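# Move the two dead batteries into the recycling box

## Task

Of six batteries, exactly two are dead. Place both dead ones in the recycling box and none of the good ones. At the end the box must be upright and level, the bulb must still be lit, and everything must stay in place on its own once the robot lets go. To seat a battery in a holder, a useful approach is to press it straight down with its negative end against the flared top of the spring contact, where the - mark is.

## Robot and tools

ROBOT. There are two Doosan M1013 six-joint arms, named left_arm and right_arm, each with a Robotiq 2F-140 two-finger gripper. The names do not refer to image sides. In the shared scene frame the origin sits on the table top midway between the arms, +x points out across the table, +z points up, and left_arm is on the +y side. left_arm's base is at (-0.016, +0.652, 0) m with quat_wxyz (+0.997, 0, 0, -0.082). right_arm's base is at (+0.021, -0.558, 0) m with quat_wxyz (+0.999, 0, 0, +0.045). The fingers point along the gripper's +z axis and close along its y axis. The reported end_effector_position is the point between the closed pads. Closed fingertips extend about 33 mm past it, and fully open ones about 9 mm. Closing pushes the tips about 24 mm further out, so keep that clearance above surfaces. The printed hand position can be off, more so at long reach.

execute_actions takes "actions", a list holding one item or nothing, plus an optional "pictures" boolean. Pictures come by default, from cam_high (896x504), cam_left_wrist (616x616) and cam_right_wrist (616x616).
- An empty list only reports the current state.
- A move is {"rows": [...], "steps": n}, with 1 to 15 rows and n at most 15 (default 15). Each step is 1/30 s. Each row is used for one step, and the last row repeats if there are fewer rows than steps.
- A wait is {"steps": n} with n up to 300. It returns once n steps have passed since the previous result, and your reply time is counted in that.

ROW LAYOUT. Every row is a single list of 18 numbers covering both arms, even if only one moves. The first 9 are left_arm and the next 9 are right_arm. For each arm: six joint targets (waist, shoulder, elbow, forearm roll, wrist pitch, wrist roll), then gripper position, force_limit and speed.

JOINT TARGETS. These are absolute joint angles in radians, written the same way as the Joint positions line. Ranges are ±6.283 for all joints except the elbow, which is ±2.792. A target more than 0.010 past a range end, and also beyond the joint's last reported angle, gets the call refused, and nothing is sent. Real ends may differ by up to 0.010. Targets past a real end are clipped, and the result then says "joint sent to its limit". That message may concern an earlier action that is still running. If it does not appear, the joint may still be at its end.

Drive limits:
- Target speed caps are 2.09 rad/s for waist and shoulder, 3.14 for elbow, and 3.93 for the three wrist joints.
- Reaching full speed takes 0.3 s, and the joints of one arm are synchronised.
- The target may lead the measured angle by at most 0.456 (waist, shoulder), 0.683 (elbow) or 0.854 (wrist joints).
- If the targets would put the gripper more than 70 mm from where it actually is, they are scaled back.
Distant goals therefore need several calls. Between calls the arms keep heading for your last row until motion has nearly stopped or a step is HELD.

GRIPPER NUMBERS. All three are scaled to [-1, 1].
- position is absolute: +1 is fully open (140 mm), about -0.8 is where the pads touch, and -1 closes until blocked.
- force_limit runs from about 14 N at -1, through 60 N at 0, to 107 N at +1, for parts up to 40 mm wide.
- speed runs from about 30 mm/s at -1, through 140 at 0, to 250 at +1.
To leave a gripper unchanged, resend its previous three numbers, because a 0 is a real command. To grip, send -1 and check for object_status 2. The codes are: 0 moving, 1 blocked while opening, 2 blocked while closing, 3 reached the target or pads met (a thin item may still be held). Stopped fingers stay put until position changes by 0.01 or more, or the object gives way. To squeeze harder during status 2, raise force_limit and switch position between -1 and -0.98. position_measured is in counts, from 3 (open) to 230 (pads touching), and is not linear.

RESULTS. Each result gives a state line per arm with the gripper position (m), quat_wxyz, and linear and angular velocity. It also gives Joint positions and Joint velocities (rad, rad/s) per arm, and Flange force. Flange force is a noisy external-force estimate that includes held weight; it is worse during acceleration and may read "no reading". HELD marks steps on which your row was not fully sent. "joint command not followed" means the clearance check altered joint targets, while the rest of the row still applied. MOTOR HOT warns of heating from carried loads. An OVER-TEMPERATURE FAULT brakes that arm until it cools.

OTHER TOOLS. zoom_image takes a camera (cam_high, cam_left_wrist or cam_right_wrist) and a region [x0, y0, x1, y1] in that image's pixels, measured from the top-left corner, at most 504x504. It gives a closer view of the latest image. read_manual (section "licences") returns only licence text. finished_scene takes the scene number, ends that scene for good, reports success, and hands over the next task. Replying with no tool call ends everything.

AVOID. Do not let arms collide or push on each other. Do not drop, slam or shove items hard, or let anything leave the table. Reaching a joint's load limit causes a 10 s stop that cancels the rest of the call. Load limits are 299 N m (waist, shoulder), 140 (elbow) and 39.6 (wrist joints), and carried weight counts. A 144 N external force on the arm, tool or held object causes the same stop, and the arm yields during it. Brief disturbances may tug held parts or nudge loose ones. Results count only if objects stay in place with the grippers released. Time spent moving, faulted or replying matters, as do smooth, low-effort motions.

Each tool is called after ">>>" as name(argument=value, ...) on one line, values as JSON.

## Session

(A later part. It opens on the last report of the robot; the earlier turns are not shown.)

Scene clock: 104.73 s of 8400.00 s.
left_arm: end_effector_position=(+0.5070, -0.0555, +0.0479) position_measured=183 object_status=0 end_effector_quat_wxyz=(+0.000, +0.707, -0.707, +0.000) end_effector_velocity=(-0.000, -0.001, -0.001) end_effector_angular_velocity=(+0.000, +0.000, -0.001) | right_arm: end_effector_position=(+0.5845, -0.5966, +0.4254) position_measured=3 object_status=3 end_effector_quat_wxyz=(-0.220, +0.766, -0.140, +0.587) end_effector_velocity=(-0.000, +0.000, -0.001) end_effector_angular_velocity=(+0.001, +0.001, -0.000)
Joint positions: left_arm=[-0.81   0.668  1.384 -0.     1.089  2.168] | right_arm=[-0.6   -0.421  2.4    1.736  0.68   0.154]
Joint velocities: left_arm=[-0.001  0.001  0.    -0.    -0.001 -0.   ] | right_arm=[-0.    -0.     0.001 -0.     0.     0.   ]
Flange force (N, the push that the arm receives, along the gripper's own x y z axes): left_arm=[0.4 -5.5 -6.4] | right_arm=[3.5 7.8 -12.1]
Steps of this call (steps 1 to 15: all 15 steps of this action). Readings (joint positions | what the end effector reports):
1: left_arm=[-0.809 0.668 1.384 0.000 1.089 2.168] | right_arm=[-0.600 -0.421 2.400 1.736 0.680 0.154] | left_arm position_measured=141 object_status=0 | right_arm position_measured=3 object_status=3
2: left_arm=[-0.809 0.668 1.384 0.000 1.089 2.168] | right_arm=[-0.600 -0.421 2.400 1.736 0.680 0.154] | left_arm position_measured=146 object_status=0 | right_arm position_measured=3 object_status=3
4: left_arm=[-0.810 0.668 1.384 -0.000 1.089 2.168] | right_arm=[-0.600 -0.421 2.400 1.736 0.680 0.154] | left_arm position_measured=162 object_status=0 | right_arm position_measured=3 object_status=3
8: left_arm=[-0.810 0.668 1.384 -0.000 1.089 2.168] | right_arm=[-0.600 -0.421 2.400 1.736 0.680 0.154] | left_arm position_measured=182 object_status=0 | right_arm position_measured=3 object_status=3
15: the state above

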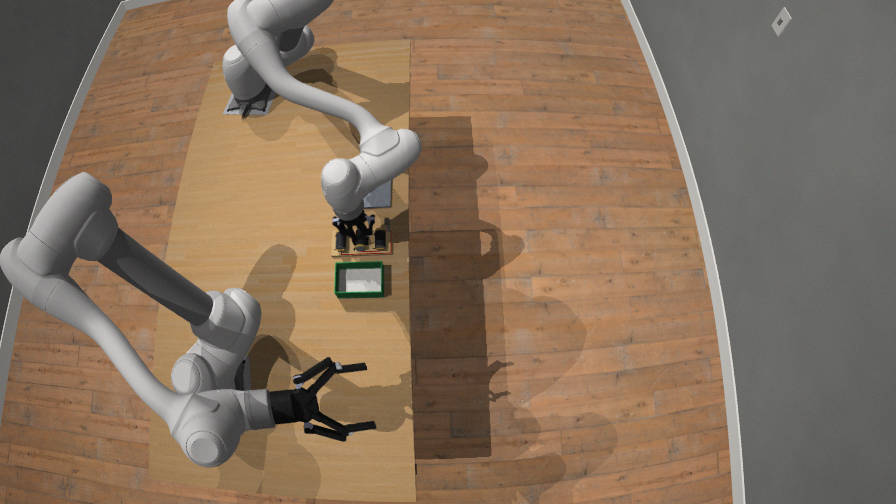

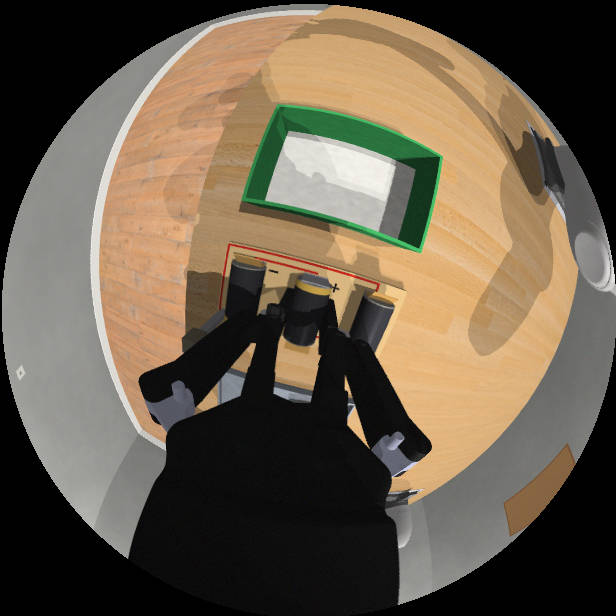

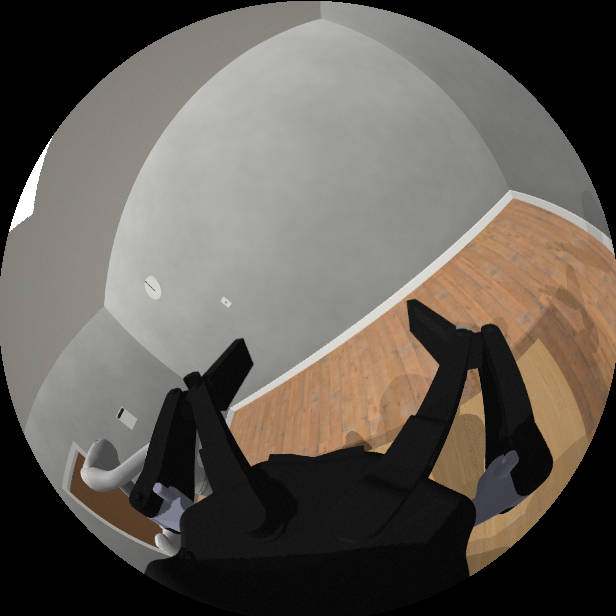

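>>> execute_actions(actions=[{"rows":[[-0.8095,0.660,1.378,0,1.1036,2.168,-1,-0.3,0,-0.6,-0.421,2.4,1.736,0.68,0.154,1,0,0],[-0.8095,0.660,1.378,0,1.1036,2.168,-1,-0.3,0,-0.6,-0.421,2.4,1.736,0.68,0.154,1,0,0],[-0.8095,0.660,1.378,0,1.1036,2.168,-1,-0.3,0,-0.6,-0.421,2.4,1.736,0.68,0.154,1,0,0],[-0.8095,0.660,1.378,0,1.1036,2.168,-1,-0.3,0,-0.6,-0.421,2.4,1.736,0.68,0.154,1,0,0],[-0.8095,0.660,1.378,0,1.1036,2.168,-1,-0.3,0,-0.6,-0.421,2.4,1.736,0.68,0.154,1,0,0],[-0.8095,0.6125,1.3189,0,1.2102,2.168,-1,-0.3,0,-0.6,-0.421,2.4,1.736,0.68,0.154,1,0,0]]}])

Scene clock: 119.67 s of 8400.00 s.
left_arm: end_effector_position=(+0.5069, -0.0553, +0.1292) position_measured=183 object_status=2 end_effector_quat_wxyz=(-0.000, +0.707, -0.707, -0.000) end_effector_velocity=(+0.002, -0.001, +0.011) end_effector_angular_velocity=(-0.004, -0.002, +0.000) | right_arm: end_effector_position=(+0.5845, -0.5966, +0.4254) position_measured=3 object_status=3 end_effector_quat_wxyz=(-0.220, +0.766, -0.140, +0.587) end_effector_velocity=(+0.000, +0.001, -0.000) end_effector_angular_velocity=(-0.000, +0.000, +0.001)
Joint positions: left_arm=[-0.81   0.613  1.32   0.     1.209  2.168] | right_arm=[-0.6   -0.421  2.4    1.736  0.68   0.154]
Joint velocities: left_arm=[ 0.001 -0.006 -0.011  0.     0.013  0.001] | right_arm=[ 0.001  0.    -0.     0.    -0.    -0.   ]
Flange force (N, the push that the arm receives, along the gripper's own x y z axes): left_arm=[-3.0 -1.5 0.3] | right_arm=[2.5 15.8 -15.8]
Steps of this call (steps 1 to 15: the robot went on to your last target; steps 16 to 90: nothing new was sent; then 11.43 s passed at rest; steps 91 to 105: all 15 steps of this action). Readings (joint positions | what the end effector reports):
91: left_arm=[-0.810 0.668 1.384 0.000 1.090 2.168] | right_arm=[-0.600 -0.421 2.400 1.736 0.680 0.154] | left_arm position_measured=183 object_status=2 | right_arm position_measured=3 object_status=3
92: left_arm=[-0.810 0.666 1.382 0.000 1.095 2.168] | right_arm=[-0.600 -0.421 2.400 1.736 0.680 0.154] | left_arm position_measured=183 object_status=2 | right_arm position_measured=3 object_status=3
94: left_arm=[-0.810 0.662 1.379 0.000 1.101 2.168] | right_arm=[-0.600 -0.421 2.400 1.736 0.680 0.154] | left_arm position_measured=183 object_status=2 | right_arm position_measured=3 object_status=3
98: left_arm=[-0.810 0.646 1.359 0.000 1.139 2.168] | right_arm=[-0.600 -0.421 2.400 1.736 0.680 0.154] | left_arm position_measured=183 object_status=2 | right_arm position_measured=3 object_status=3
105: the state above

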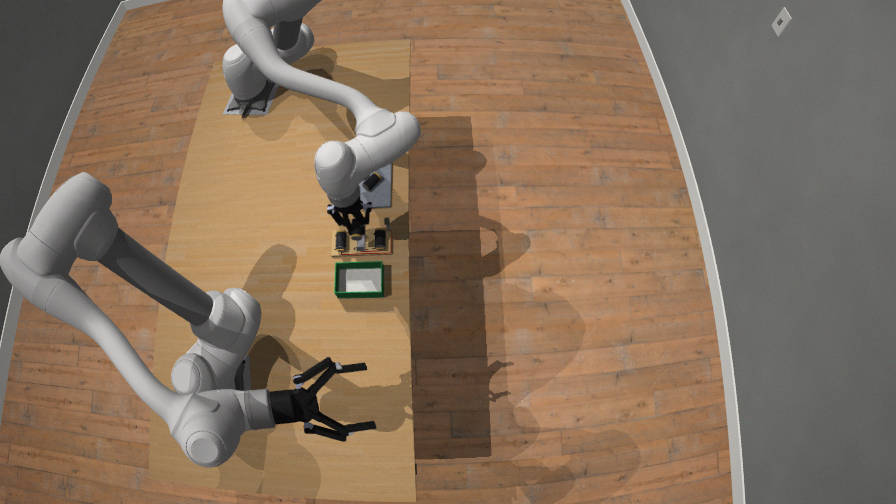

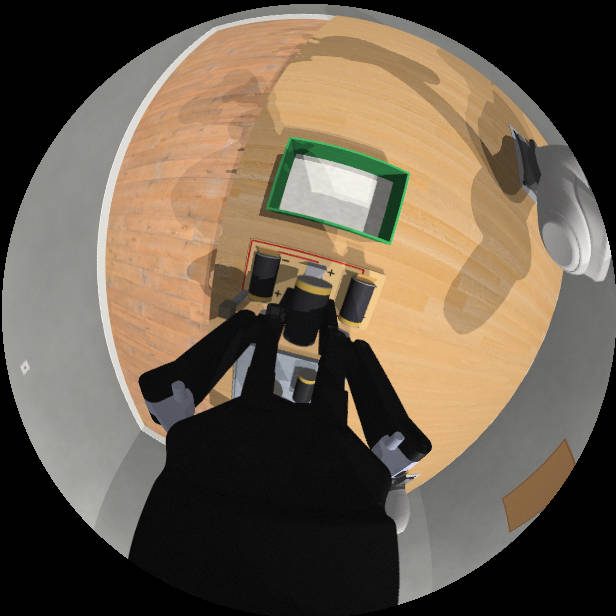

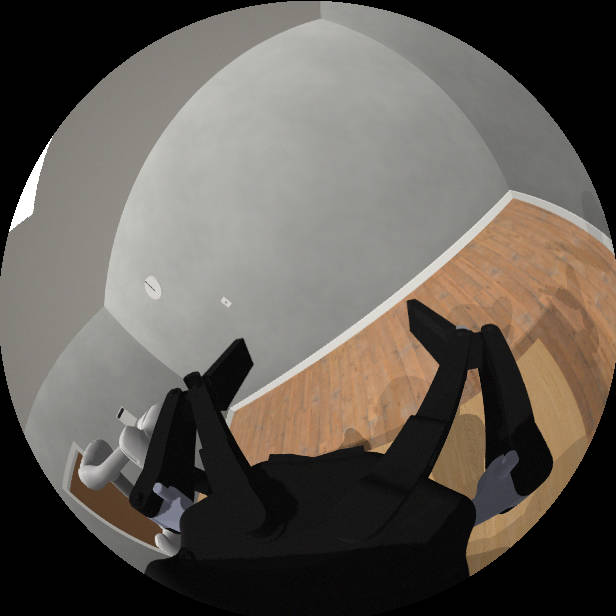

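>>> execute_actions(actions=[{"rows":[[-0.9842,0.4808,1.5333,0,1.1275,1.993,-1,-0.3,0,-0.6,-0.421,2.4,1.736,0.68,0.154,1,0,0]]}], pictures=false)

>>> execute_actions(actions=[{"rows":[[-0.9842,0.5476,1.5989,0,0.9951,1.993,-1,-0.3,0,-0.6,-0.421,2.4,1.736,0.68,0.154,1,0,0]]}])

>>> zoom_image(camera="cam_high", region=[270,150,420,300])

Scene clock: 126.20 s of 8400.00 s.
left_arm: end_effector_position=(+0.3411, -0.0559, +0.1300) position_measured=183 object_status=2 end_effector_quat_wxyz=(+0.000, +0.707, -0.707, +0.000) end_effector_velocity=(-0.017, +0.004, -0.002) end_effector_angular_velocity=(+0.001, +0.001, +0.006) | right_arm: end_effector_position=(+0.5845, -0.5966, +0.4254) position_measured=3 object_status=3 end_effector_quat_wxyz=(-0.220, +0.766, -0.140, +0.587) end_effector_velocity=(+0.000, +0.000, +0.000) end_effector_angular_velocity=(-0.000, -0.000, +0.000)
Joint positions: left_arm=[-0.983  0.482  1.532 -0.     1.128  1.994] | right_arm=[-0.6   -0.421  2.4    1.736  0.68   0.154]
Joint velocities: left_arm=[-0.017 -0.015  0.027  0.    -0.011 -0.023] | right_arm=[ 0. -0. -0. -0. -0. -0.]
Flange force (N, the push that the arm receives, along the gripper's own x y z axes): left_arm=[-1.9 -2.6 1.5] | right_arm=[5.8 12.9 -19.1]
Steps of this call (steps 1 to 15: the robot went on to your last target; steps 16 to 90: nothing new was sent; then 3.03 s passed at rest; steps 91 to 105: all 15 steps of this action). Readings (joint positions | what the end effector reports):
91: left_arm=[-0.810 0.612 1.319 -0.000 1.210 2.168] | right_arm=[-0.600 -0.421 2.400 1.736 0.680 0.154] | left_arm position_measured=183 object_status=2 | right_arm position_measured=3 object_status=3
92: left_arm=[-0.815 0.608 1.326 -0.000 1.208 2.162] | right_arm=[-0.600 -0.421 2.400 1.736 0.680 0.154] | left_arm position_measured=183 object_status=2 | right_arm position_measured=3 object_status=3
94: left_arm=[-0.846 0.584 1.365 -0.000 1.193 2.131] | right_arm=[-0.600 -0.421 2.400 1.736 0.680 0.154] | left_arm position_measured=183 object_status=2 | right_arm position_measured=3 object_status=3
98: left_arm=[-0.915 0.532 1.449 -0.000 1.160 2.062] | right_arm=[-0.600 -0.421 2.400 1.736 0.680 0.154] | left_arm position_measured=183 object_status=2 | right_arm position_measured=3 object_status=3
105: the state above

Scene clock: 126.70 s of 8400.00 s.
left_arm: end_effector_position=(+0.3400, -0.0556, +0.0451) position_measured=183 object_status=2 end_effector_quat_wxyz=(+0.000, +0.707, -0.707, +0.000) end_effector_velocity=(-0.001, +0.000, -0.001) end_effector_angular_velocity=(+0.002, +0.001, -0.002) | right_arm: end_effector_position=(+0.5845, -0.5966, +0.4254) position_measured=3 object_status=3 end_effector_quat_wxyz=(-0.220, +0.766, -0.140, +0.587) end_effector_velocity=(-0.000, -0.000, -0.001) end_effector_angular_velocity=(-0.000, +0.001, +0.000)
Joint positions: left_arm=[-0.984  0.547  1.599 -0.     0.995  1.993] | right_arm=[-0.6   -0.421  2.4    1.736  0.68   0.154]
Joint velocities: left_arm=[-0.001  0.001  0.001 -0.     0.     0.001] | right_arm=[-0.     0.     0.001 -0.     0.    -0.001]
Flange force (N, the push that the arm receives, along the gripper's own x y z axes): left_arm=[2.3 -2.2 4.1] | right_arm=[2.4 9.5 -10.6]
Steps of this call (steps 1 to 15: all 15 steps of this action). Readings (joint positions | what the end effector reports):
1: left_arm=[-0.983 0.482 1.533 -0.000 1.127 1.994] | right_arm=[-0.600 -0.421 2.400 1.736 0.680 0.154] | left_arm position_measured=183 object_status=2 | right_arm position_measured=3 object_status=3
2: left_arm=[-0.983 0.486 1.538 -0.000 1.116 1.994] | right_arm=[-0.600 -0.421 2.400 1.736 0.680 0.154] | left_arm position_measured=183 object_status=2 | right_arm position_measured=3 object_status=3
4: left_arm=[-0.984 0.513 1.566 -0.000 1.062 1.993] | right_arm=[-0.600 -0.421 2.400 1.736 0.680 0.154] | left_arm position_measured=183 object_status=2 | right_arm position_measured=3 object_status=3
8: left_arm=[-0.984 0.546 1.596 -0.000 1.000 1.993] | right_arm=[-0.600 -0.421 2.400 1.736 0.680 0.154] | left_arm position_measured=183 object_status=2 | right_arm position_measured=3 object_status=3
15: the state above

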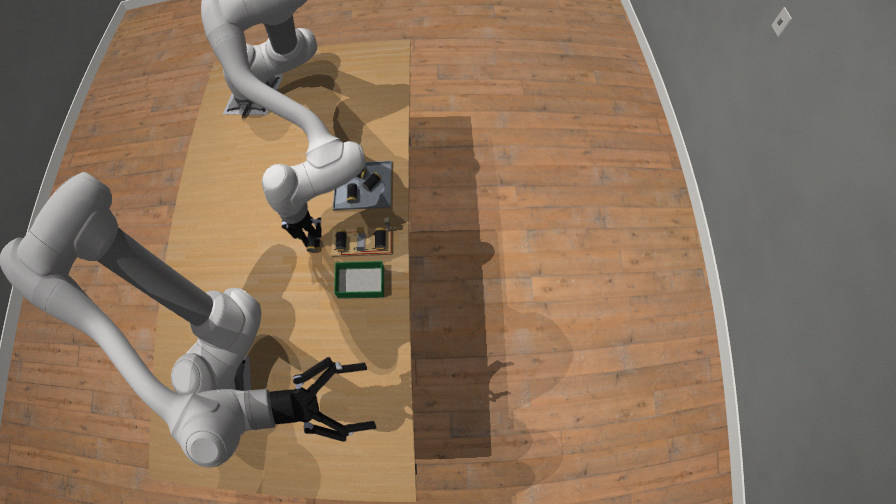

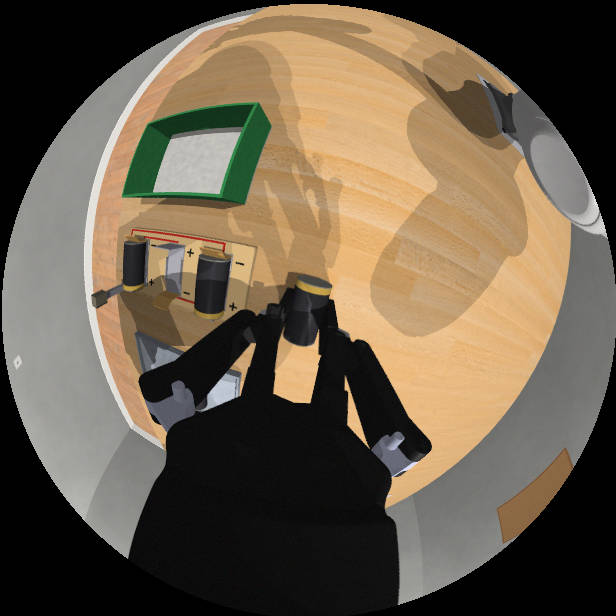

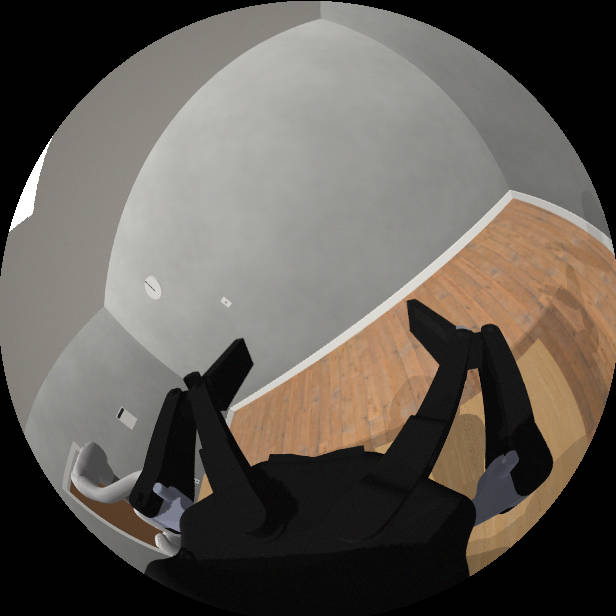

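Region (270, 150, 420, 300) of cam_high's 896x504 image, scaled by 3.360, with more detail than that image has.

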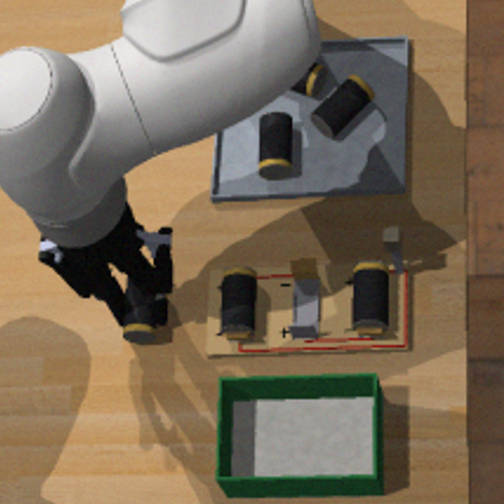

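>>> execute_actions(actions=[{"rows":[[-0.9842,0.5523,1.6035,0,0.9858,1.993,-1,-0.3,0,-0.6,-0.421,2.4,1.736,0.68,0.154,1,0,0]],"steps":8}], pictures=false)

Scene clock: 132.97 s of 8400.00 s.
left_arm: end_effector_position=(+0.3398, -0.0553, +0.0393) position_measured=183 object_status=2 end_effector_quat_wxyz=(+0.000, +0.707, -0.707, +0.000) end_effector_velocity=(-0.000, +0.001, -0.003) end_effector_angular_velocity=(+0.001, +0.001, -0.001) | right_arm: end_effector_position=(+0.5845, -0.5966, +0.4254) position_measured=3 object_status=3 end_effector_quat_wxyz=(-0.220, +0.766, -0.140, +0.587) end_effector_velocity=(+0.000, -0.000, +0.000) end_effector_angular_velocity=(-0.001, -0.000, -0.000)
Joint positions: left_arm=[-0.984  0.552  1.603 -0.     0.986  1.993] | right_arm=[-0.6   -0.421  2.4    1.736  0.68   0.154]
Joint velocities: left_arm=[ 0.     0.002  0.002 -0.    -0.002  0.002] | right_arm=[-0. -0. -0. -0.  0. -0.]
Flange force (N, the push that the arm receives, along the gripper's own x y z axes): left_arm=[2.9 -3.0 4.7] | right_arm=[3.1 13.6 -10.4]
Steps of this call (steps 1 to 15: the robot went on to your last target; steps 16 to 90: nothing new was sent; then 3.00 s passed at rest; steps 91 to 98: all 8 steps of this action). Readings (joint positions | what the end effector reports):
91: left_arm=[-0.984 0.548 1.599 -0.000 0.995 1.993] | right_arm=[-0.600 -0.421 2.400 1.736 0.680 0.154] | left_arm position_measured=183 object_status=2 | right_arm position_measured=3 object_status=3
92: left_arm=[-0.984 0.549 1.600 0.000 0.992 1.993] | right_arm=[-0.600 -0.421 2.400 1.736 0.680 0.154] | left_arm position_measured=183 object_status=2 | right_arm position_measured=3 object_status=3
94: left_arm=[-0.984 0.551 1.603 -0.000 0.988 1.993] | right_arm=[-0.600 -0.421 2.400 1.736 0.680 0.154] | left_arm position_measured=183 object_status=2 | right_arm position_measured=3 object_status=3
98: the state above

>>> execute_actions(actions=[{"rows":[[-0.9842,0.557,1.608,0,0.9765,1.993,-1,-0.3,0,-0.6,-0.421,2.4,1.736,0.68,0.154,1,0,0]],"steps":8}], pictures=false)

Scene clock: 135.67 s of 8400.00 s.
left_arm: end_effector_position=(+0.3399, -0.0550, +0.0338) position_measured=183 object_status=2 end_effector_quat_wxyz=(+0.000, +0.707, -0.707, +0.000) end_effector_velocity=(-0.000, +0.002, -0.004) end_effector_angular_velocity=(+0.004, +0.003, +0.000) | right_arm: end_effector_position=(+0.5845, -0.5966, +0.4254) position_measured=3 object_status=3 end_effector_quat_wxyz=(-0.220, +0.766, -0.140, +0.587) end_effector_velocity=(+0.000, -0.000, +0.000) end_effector_angular_velocity=(-0.001, -0.000, +0.000)
Joint positions: left_arm=[-0.984  0.557  1.608  0.     0.977  1.993] | right_arm=[-0.6   -0.421  2.4    1.736  0.68   0.154]
Joint velocities: left_arm=[ 0.001  0.003  0.002 -0.001 -0.001  0.002] | right_arm=[ 0.     0.    -0.001 -0.     0.    -0.   ]
Flange force (N, the push that the arm receives, along the gripper's own x y z axes): left_arm=[1.4 2.9 -59.1] | right_arm=[3.1 9.5 -13.6]
Steps of this call (steps 1 to 15: the robot went on to your last target; steps 16 to 73: nothing new was sent; steps 74 to 81: all 8 steps of this action). Readings (joint positions | what the end effector reports):
74: left_arm=[-0.984 0.553 1.604 0.000 0.985 1.993] | right_arm=[-0.600 -0.421 2.400 1.736 0.680 0.154] | left_arm position_measured=183 object_status=2 | right_arm position_measured=3 object_status=3
75: left_arm=[-0.984 0.554 1.605 0.000 0.982 1.993] | right_arm=[-0.600 -0.421 2.400 1.736 0.680 0.154] | left_arm position_measured=183 object_status=2 | right_arm position_measured=3 object_status=3
77: left_arm=[-0.984 0.556 1.607 0.000 0.979 1.993] | right_arm=[-0.600 -0.421 2.400 1.736 0.680 0.154] | left_arm position_measured=183 object_status=2 | right_arm position_measured=3 object_status=3
81: the state above

>>> execute_actions(actions=[{"rows":[[-0.9842,0.5523,1.6035,0,0.9858,1.993,-1,-0.3,0,-0.6,-0.421,2.4,1.736,0.68,0.154,1,0,0],[-0.9842,0.5523,1.6035,0,0.9858,1.993,-1,-0.3,0,-0.6,-0.421,2.4,1.736,0.68,0.154,1,0,0],[-0.9842,0.5523,1.6035,0,0.9858,1.993,-1,-0.3,0,-0.6,-0.421,2.4,1.736,0.68,0.154,1,0,0],[-0.9842,0.5523,1.6035,0,0.9858,1.993,-1,-0.3,0,-0.6,-0.421,2.4,1.736,0.68,0.154,1,0,0],[-0.9842,0.5523,1.6035,0,0.9858,1.993,-0.1,-0.3,-0.3,-0.6,-0.421,2.4,1.736,0.68,0.154,1,0,0]]}], pictures=false)

>>> execute_actions(actions=[{"rows":[[-0.9842,0.44,1.49,0,1.2116,1.993,-0.1,-0.3,0,-0.6,-0.421,2.4,1.736,0.68,0.154,1,0,0]]}])

>>> zoom_image(camera="cam_high", region=[270,150,420,300])

Scene clock: 144.13 s of 8400.00 s.
left_arm: end_effector_position=(+0.3398, -0.0552, +0.0391) position_measured=141 object_status=0 end_effector_quat_wxyz=(-0.000, +0.707, -0.707, -0.000) end_effector_velocity=(+0.000, +0.000, -0.001) end_effector_angular_velocity=(+0.000, +0.000, -0.000) | right_arm: end_effector_position=(+0.5845, -0.5966, +0.4254) position_measured=3 object_status=3 end_effector_quat_wxyz=(-0.220, +0.766, -0.140, +0.587) end_effector_velocity=(+0.000, -0.000, +0.000) end_effector_angular_velocity=(-0.000, +0.000, -0.000)
Joint positions: left_arm=[-0.984  0.552  1.604  0.     0.986  1.993] | right_arm=[-0.6   -0.421  2.4    1.736  0.68   0.154]
Joint velocities: left_arm=[ 0.001  0.001 -0.     0.    -0.     0.001] | right_arm=[-0. -0. -0. -0. -0. -0.]
Flange force (N, the push that the arm receives, along the gripper's own x y z axes): left_arm=[1.8 -2.9 2.5] | right_arm=[3.0 9.8 -12.2]
Steps of this call (steps 1 to 15: the robot went on to your last target; steps 16 to 90: nothing new was sent; then 4.97 s passed at rest; steps 91 to 105: all 15 steps of this action). Readings (joint positions | what the end effector reports):
91: left_arm=[-0.984 0.557 1.608 0.000 0.977 1.993] | right_arm=[-0.600 -0.421 2.400 1.736 0.680 0.154] | left_arm position_measured=183 object_status=2 | right_arm position_measured=3 object_status=3
92: left_arm=[-0.984 0.556 1.607 0.000 0.980 1.993] | right_arm=[-0.600 -0.421 2.400 1.736 0.680 0.154] | left_arm position_measured=183 object_status=2 | right_arm position_measured=3 object_status=3
94: left_arm=[-0.984 0.554 1.605 0.000 0.984 1.993] | right_arm=[-0.600 -0.421 2.400 1.736 0.680 0.154] | left_arm position_measured=183 object_status=2 | right_arm position_measured=3 object_status=3
98: left_arm=[-0.984 0.553 1.604 0.000 0.986 1.993] | right_arm=[-0.600 -0.421 2.400 1.736 0.680 0.154] | left_arm position_measured=168 object_status=0 | right_arm position_measured=3 object_status=3
105: the state above

Scene clock: 144.63 s of 8400.00 s.
left_arm: end_effector_position=(+0.3382, -0.0516, +0.1837) position_measured=141 object_status=3 end_effector_quat_wxyz=(-0.000, +0.707, -0.707, -0.000) end_effector_velocity=(-0.000, -0.000, +0.008) end_effector_angular_velocity=(-0.001, -0.000, -0.000) | right_arm: end_effector_position=(+0.5845, -0.5966, +0.4254) position_measured=3 object_status=3 end_effector_quat_wxyz=(-0.220, +0.766, -0.140, +0.587) end_effector_velocity=(-0.000, +0.000, -0.001) end_effector_angular_velocity=(+0.002, +0.001, +0.000)
Joint positions: left_arm=[-0.984  0.441  1.491  0.     1.211  1.993] | right_arm=[-0.6   -0.421  2.4    1.736  0.68   0.154]
Joint velocities: left_arm=[-0.    -0.005 -0.008  0.     0.013  0.   ] | right_arm=[0.    0.    0.001 0.    0.    0.001]
Flange force (N, the push that the arm receives, along the gripper's own x y z axes): left_arm=[1.2 -0.2 2.7] | right_arm=[2.0 12.6 -3.4]
Steps of this call (steps 1 to 15: all 15 steps of this action). Readings (joint positions | what the end effector reports):
1: left_arm=[-0.984 0.552 1.603 0.000 0.987 1.993] | right_arm=[-0.600 -0.421 2.400 1.736 0.680 0.154] | left_arm position_measured=141 object_status=0 | right_arm position_measured=3 object_status=3
2: left_arm=[-0.984 0.547 1.599 0.000 0.997 1.993] | right_arm=[-0.600 -0.421 2.400 1.736 0.680 0.154] | left_arm position_measured=141 object_status=0 | right_arm position_measured=3 object_status=3
4: left_arm=[-0.984 0.520 1.570 0.000 1.051 1.993] | right_arm=[-0.600 -0.421 2.400 1.736 0.680 0.154] | left_arm position_measured=141 object_status=3 | right_arm position_measured=3 object_status=3
8: left_arm=[-0.984 0.467 1.518 0.000 1.157 1.993] | right_arm=[-0.600 -0.421 2.400 1.736 0.680 0.154] | left_arm position_measured=141 object_status=3 | right_arm position_measured=3 object_status=3
15: the state above

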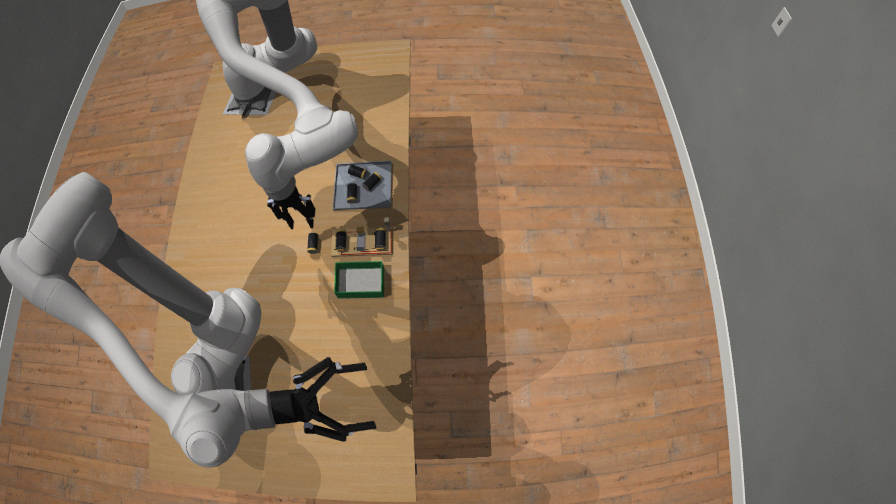

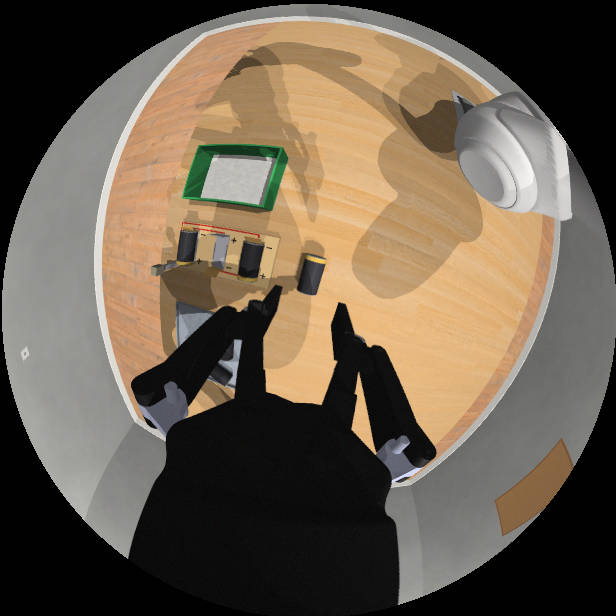

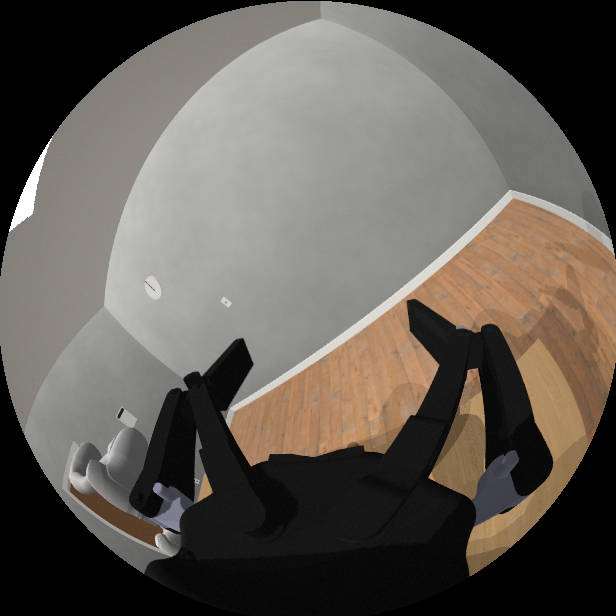

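Region (270, 150, 420, 300) of cam_high's 896x504 image, scaled by 3.360, with more detail than that image has.

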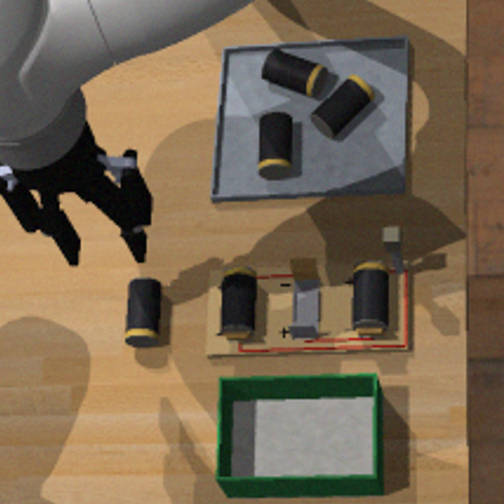

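>>> execute_actions(actions=[{"rows":[[-0.7114,0.37,1.65,0,1.1216,2.266,-0.1,-0.3,0,-0.6,-0.421,2.4,1.736,0.68,0.154,1,0,0]],"steps":14}], pictures=false)

>>> execute_actions(actions=[{"rows":[[-0.7114,0.403,1.6931,0,1.0455,2.266,-0.1,-0.3,0,-0.6,-0.421,2.4,1.736,0.68,0.154,1,0,0]],"steps":12}])

>>> zoom_image(camera="cam_left_wrist", region=[200,200,450,450])

Scene clock: 156.37 s of 8400.00 s.
left_arm: end_effector_position=(+0.4605, +0.0897, +0.1596) position_measured=141 object_status=3 end_effector_quat_wxyz=(+0.000, +0.707, -0.707, -0.000) end_effector_velocity=(+0.219, +0.338, -0.055) end_effector_angular_velocity=(-0.000, +0.000, +0.005) | right_arm: end_effector_position=(+0.5845, -0.5966, +0.4254) position_measured=3 object_status=3 end_effector_quat_wxyz=(-0.220, +0.766, -0.140, +0.587) end_effector_velocity=(-0.000, +0.000, -0.000) end_effector_angular_velocity=(+0.001, +0.000, +0.000)
Joint positions: left_arm=[-0.751  0.38   1.627 -0.     1.135  2.226] | right_arm=[-0.6   -0.421  2.4    1.736  0.68   0.154]
Joint velocities: left_arm=[ 0.515 -0.133  0.302 -0.    -0.169  0.51 ] | right_arm=[0.    0.    0.    0.    0.    0.001]
Flange force (N, the push that the arm receives, along the gripper's own x y z axes): left_arm=[-2.8 -3.1 0.7] | right_arm=[4.3 12.3 -11.7]
Steps of this call (steps 1 to 15: the robot went on to your last target; steps 16 to 90: nothing new was sent; then 8.27 s passed at rest; steps 91 to 104: all 14 steps of this action). Readings (joint positions | what the end effector reports):
91: left_arm=[-0.984 0.440 1.490 -0.000 1.212 1.993] | right_arm=[-0.600 -0.421 2.400 1.736 0.680 0.154] | left_arm position_measured=141 object_status=3 | right_arm position_measured=3 object_status=3
92: left_arm=[-0.979 0.439 1.493 -0.000 1.210 1.998] | right_arm=[-0.600 -0.421 2.400 1.736 0.680 0.154] | left_arm position_measured=141 object_status=3 | right_arm position_measured=3 object_status=3
94: left_arm=[-0.946 0.430 1.513 -0.000 1.199 2.031] | right_arm=[-0.600 -0.421 2.400 1.736 0.680 0.154] | left_arm position_measured=141 object_status=3 | right_arm position_measured=3 object_status=3
98: left_arm=[-0.866 0.410 1.559 -0.000 1.173 2.111] | right_arm=[-0.600 -0.421 2.400 1.736 0.680 0.154] | left_arm position_measured=141 object_status=3 | right_arm position_measured=3 object_status=3
104: the state above

Scene clock: 156.77 s of 8400.00 s.
left_arm: end_effector_position=(+0.4758, +0.1164, +0.1102) position_measured=141 object_status=3 end_effector_quat_wxyz=(+0.000, +0.707, -0.707, +0.000) end_effector_velocity=(-0.000, +0.001, -0.003) end_effector_angular_velocity=(+0.002, +0.002, -0.000) | right_arm: end_effector_position=(+0.5845, -0.5966, +0.4254) position_measured=3 object_status=3 end_effector_quat_wxyz=(-0.220, +0.766, -0.140, +0.587) end_effector_velocity=(+0.000, -0.000, +0.001) end_effector_angular_velocity=(-0.002, -0.002, -0.000)
Joint positions: left_arm=[-0.711  0.403  1.693 -0.     1.046  2.266] | right_arm=[-0.6   -0.421  2.4    1.736  0.68   0.154]
Joint velocities: left_arm=[ 0.001  0.002  0.003  0.    -0.002  0.001] | right_arm=[-0.001 -0.    -0.001  0.     0.    -0.001]
Flange force (N, the push that the arm receives, along the gripper's own x y z axes): left_arm=[-2.0 -0.3 2.6] | right_arm=[3.8 9.1 -11.0]
Steps of this call (steps 1 to 12: all 12 steps of this action). Readings (joint positions | what the end effector reports):
1: left_arm=[-0.735 0.376 1.637 -0.000 1.129 2.242] | right_arm=[-0.600 -0.421 2.400 1.736 0.680 0.154] | left_arm position_measured=141 object_status=3 | right_arm position_measured=3 object_status=3
2: left_arm=[-0.724 0.376 1.649 -0.000 1.117 2.253] | right_arm=[-0.600 -0.421 2.400 1.736 0.680 0.154] | left_arm position_measured=141 object_status=3 | right_arm position_measured=3 object_status=3
4: left_arm=[-0.715 0.391 1.677 -0.000 1.073 2.262] | right_arm=[-0.600 -0.421 2.400 1.736 0.680 0.154] | left_arm position_measured=141 object_status=3 | right_arm position_measured=3 object_status=3
8: left_arm=[-0.712 0.402 1.692 -0.000 1.047 2.266] | right_arm=[-0.600 -0.421 2.400 1.736 0.680 0.154] | left_arm position_measured=141 object_status=3 | right_arm position_measured=3 object_status=3
12: the state above

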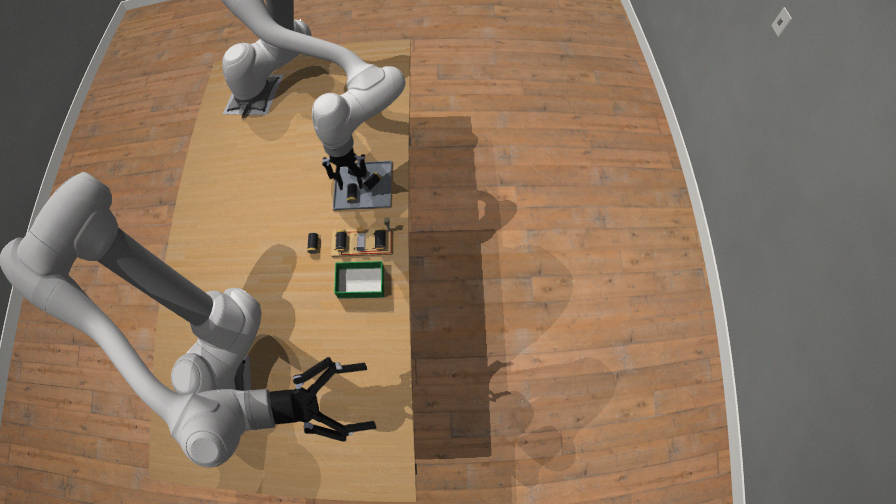

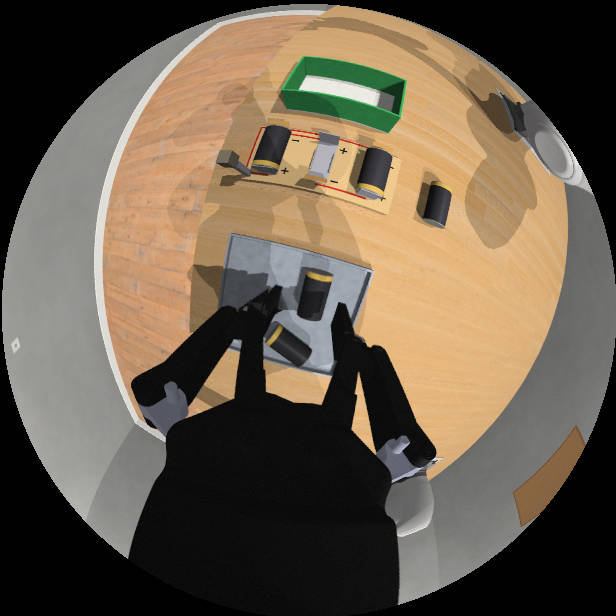

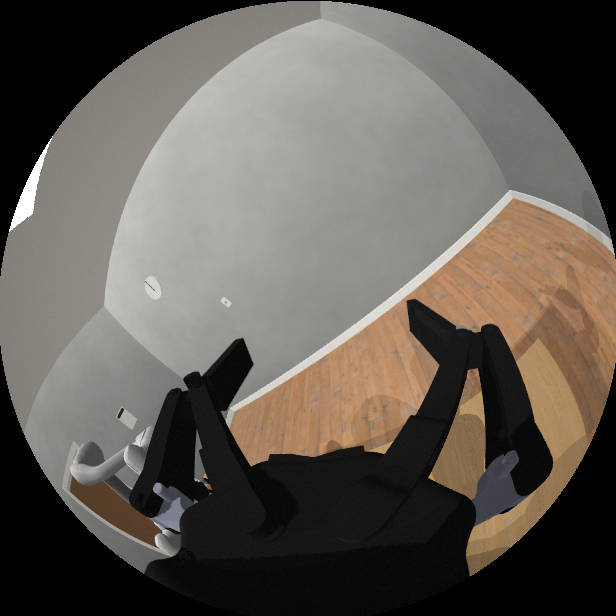

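Region (200, 200, 450, 450) of cam_left_wrist's 616x616 image, scaled by 2.016, with more detail than that image has.

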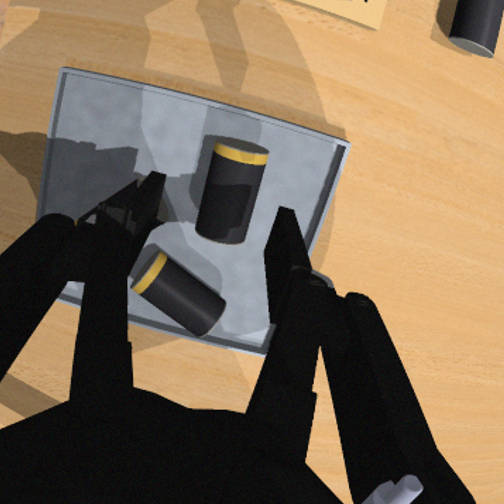

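>>> execute_actions(actions=[{"rows":[[-0.7078,0.46,1.7503,0,0.9313,2.2696,-0.1,-0.3,0,-0.6,-0.421,2.4,1.736,0.68,0.154,1,0,0]],"steps":12}], pictures=false)

>>> execute_actions(actions=[{"rows":[[-0.7078,0.46,1.7503,0,0.9313,2.2696,-1,-0.3,0,-0.6,-0.421,2.4,1.736,0.68,0.154,1,0,0]],"steps":12}])

Scene clock: 164.03 s of 8400.00 s.
left_arm: end_effector_position=(+0.4759, +0.1205, +0.0422) position_measured=141 object_status=3 end_effector_quat_wxyz=(-0.000, +0.707, -0.707, +0.000) end_effector_velocity=(-0.000, +0.001, -0.003) end_effector_angular_velocity=(-0.000, +0.001, +0.001) | right_arm: end_effector_position=(+0.5845, -0.5966, +0.4254) position_measured=3 object_status=3 end_effector_quat_wxyz=(-0.220, +0.766, -0.140, +0.587) end_effector_velocity=(+0.000, -0.000, +0.000) end_effector_angular_velocity=(-0.000, -0.000, -0.000)
Joint positions: left_arm=[-0.708  0.46   1.75   0.     0.932  2.27 ] | right_arm=[-0.6   -0.421  2.4    1.736  0.68   0.154]
Joint velocities: left_arm=[ 0.001  0.002  0.003 -0.001 -0.005  0.   ] | right_arm=[-0. -0. -0. -0. -0.  0.]
Flange force (N, the push that the arm receives, along the gripper's own x y z axes): left_arm=[-2.7 1.2 0.4] | right_arm=[5.3 12.9 -10.1]
Steps of this call (steps 1 to 15: the robot went on to your last target; steps 16 to 90: nothing new was sent; then 3.87 s passed at rest; steps 91 to 102: all 12 steps of this action). Readings (joint positions | what the end effector reports):
91: left_arm=[-0.711 0.403 1.694 0.000 1.045 2.266] | right_arm=[-0.600 -0.421 2.400 1.736 0.680 0.154] | left_arm position_measured=141 object_status=3 | right_arm position_measured=3 object_status=3
92: left_arm=[-0.711 0.408 1.698 0.000 1.034 2.266] | right_arm=[-0.600 -0.421 2.400 1.736 0.680 0.154] | left_arm position_measured=141 object_status=3 | right_arm position_measured=3 object_status=3
94: left_arm=[-0.709 0.435 1.726 0.000 0.980 2.268] | right_arm=[-0.600 -0.421 2.400 1.736 0.680 0.154] | left_arm position_measured=141 object_status=3 | right_arm position_measured=3 object_status=3
98: left_arm=[-0.708 0.459 1.749 0.000 0.934 2.270] | right_arm=[-0.600 -0.421 2.400 1.736 0.680 0.154] | left_arm position_measured=141 object_status=3 | right_arm position_measured=3 object_status=3
102: the state above

Scene clock: 164.43 s of 8400.00 s.
left_arm: end_effector_position=(+0.4759, +0.1205, +0.0419) position_measured=183 object_status=0 end_effector_quat_wxyz=(+0.000, +0.707, -0.707, +0.000) end_effector_velocity=(+0.001, +0.000, -0.000) end_effector_angular_velocity=(-0.000, -0.000, +0.001) | right_arm: end_effector_position=(+0.5845, -0.5966, +0.4254) position_measured=3 object_status=3 end_effector_quat_wxyz=(-0.220, +0.766, -0.140, +0.587) end_effector_velocity=(+0.000, -0.000, +0.000) end_effector_angular_velocity=(+0.000, +0.000, +0.000)
Joint positions: left_arm=[-0.708  0.46   1.75  -0.     0.931  2.27 ] | right_arm=[-0.6   -0.421  2.4    1.736  0.68   0.154]
Joint velocities: left_arm=[ 0.001  0.     0.     0.    -0.001 -0.   ] | right_arm=[ 0.     0.001 -0.    -0.     0.     0.   ]
Flange force (N, the push that the arm receives, along the gripper's own x y z axes): left_arm=[1.3 -0.5 -1.3] | right_arm=[3.6 13.5 -10.4]
Steps of this call (steps 1 to 12: all 12 steps of this action). Readings (joint positions | what the end effector reports):
1: left_arm=[-0.708 0.460 1.750 0.000 0.931 2.270] | right_arm=[-0.600 -0.421 2.400 1.736 0.680 0.154] | left_arm position_measured=141 object_status=0 | right_arm position_measured=3 object_status=3
2: left_arm=[-0.708 0.460 1.750 0.000 0.931 2.270] | right_arm=[-0.600 -0.421 2.400 1.736 0.680 0.154] | left_arm position_measured=146 object_status=0 | right_arm position_measured=3 object_status=3
4: left_arm=[-0.708 0.460 1.750 0.000 0.931 2.270] | right_arm=[-0.600 -0.421 2.400 1.736 0.680 0.154] | left_arm position_measured=162 object_status=0 | right_arm position_measured=3 object_status=3
8: left_arm=[-0.708 0.460 1.750 -0.000 0.931 2.270] | right_arm=[-0.600 -0.421 2.400 1.736 0.680 0.154] | left_arm position_measured=183 object_status=0 | right_arm position_measured=3 object_status=3
12: the state above

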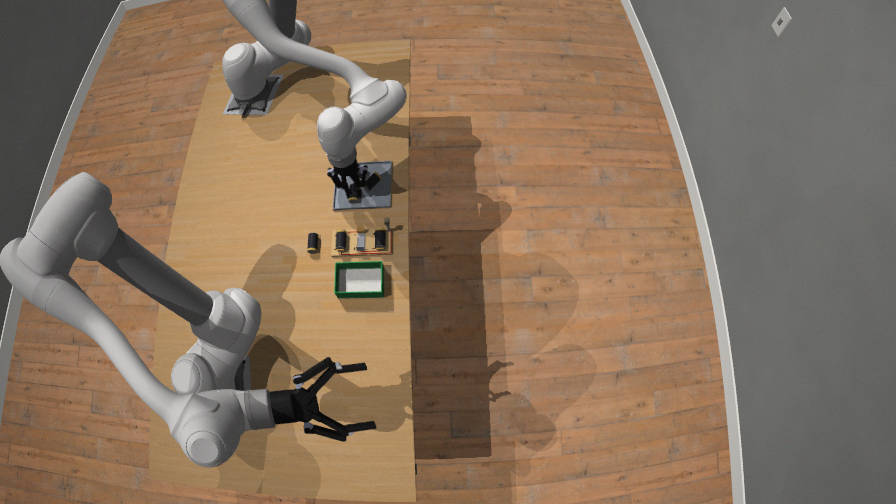

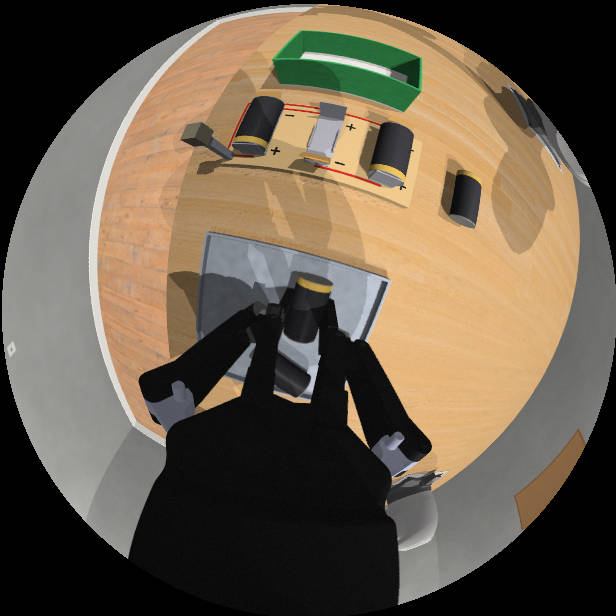

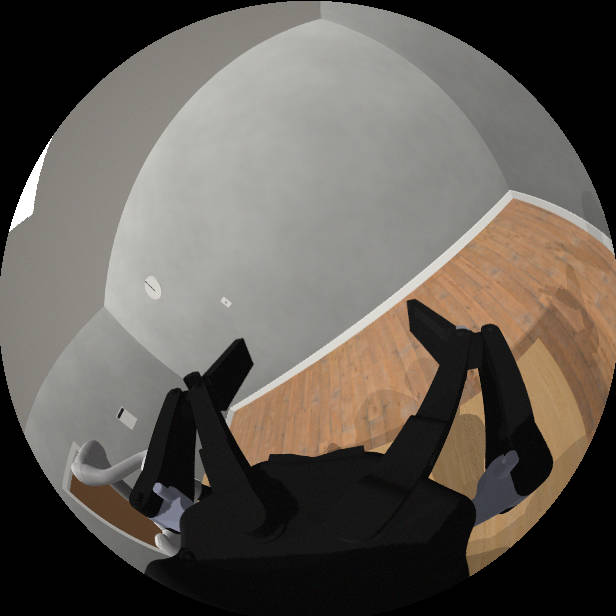

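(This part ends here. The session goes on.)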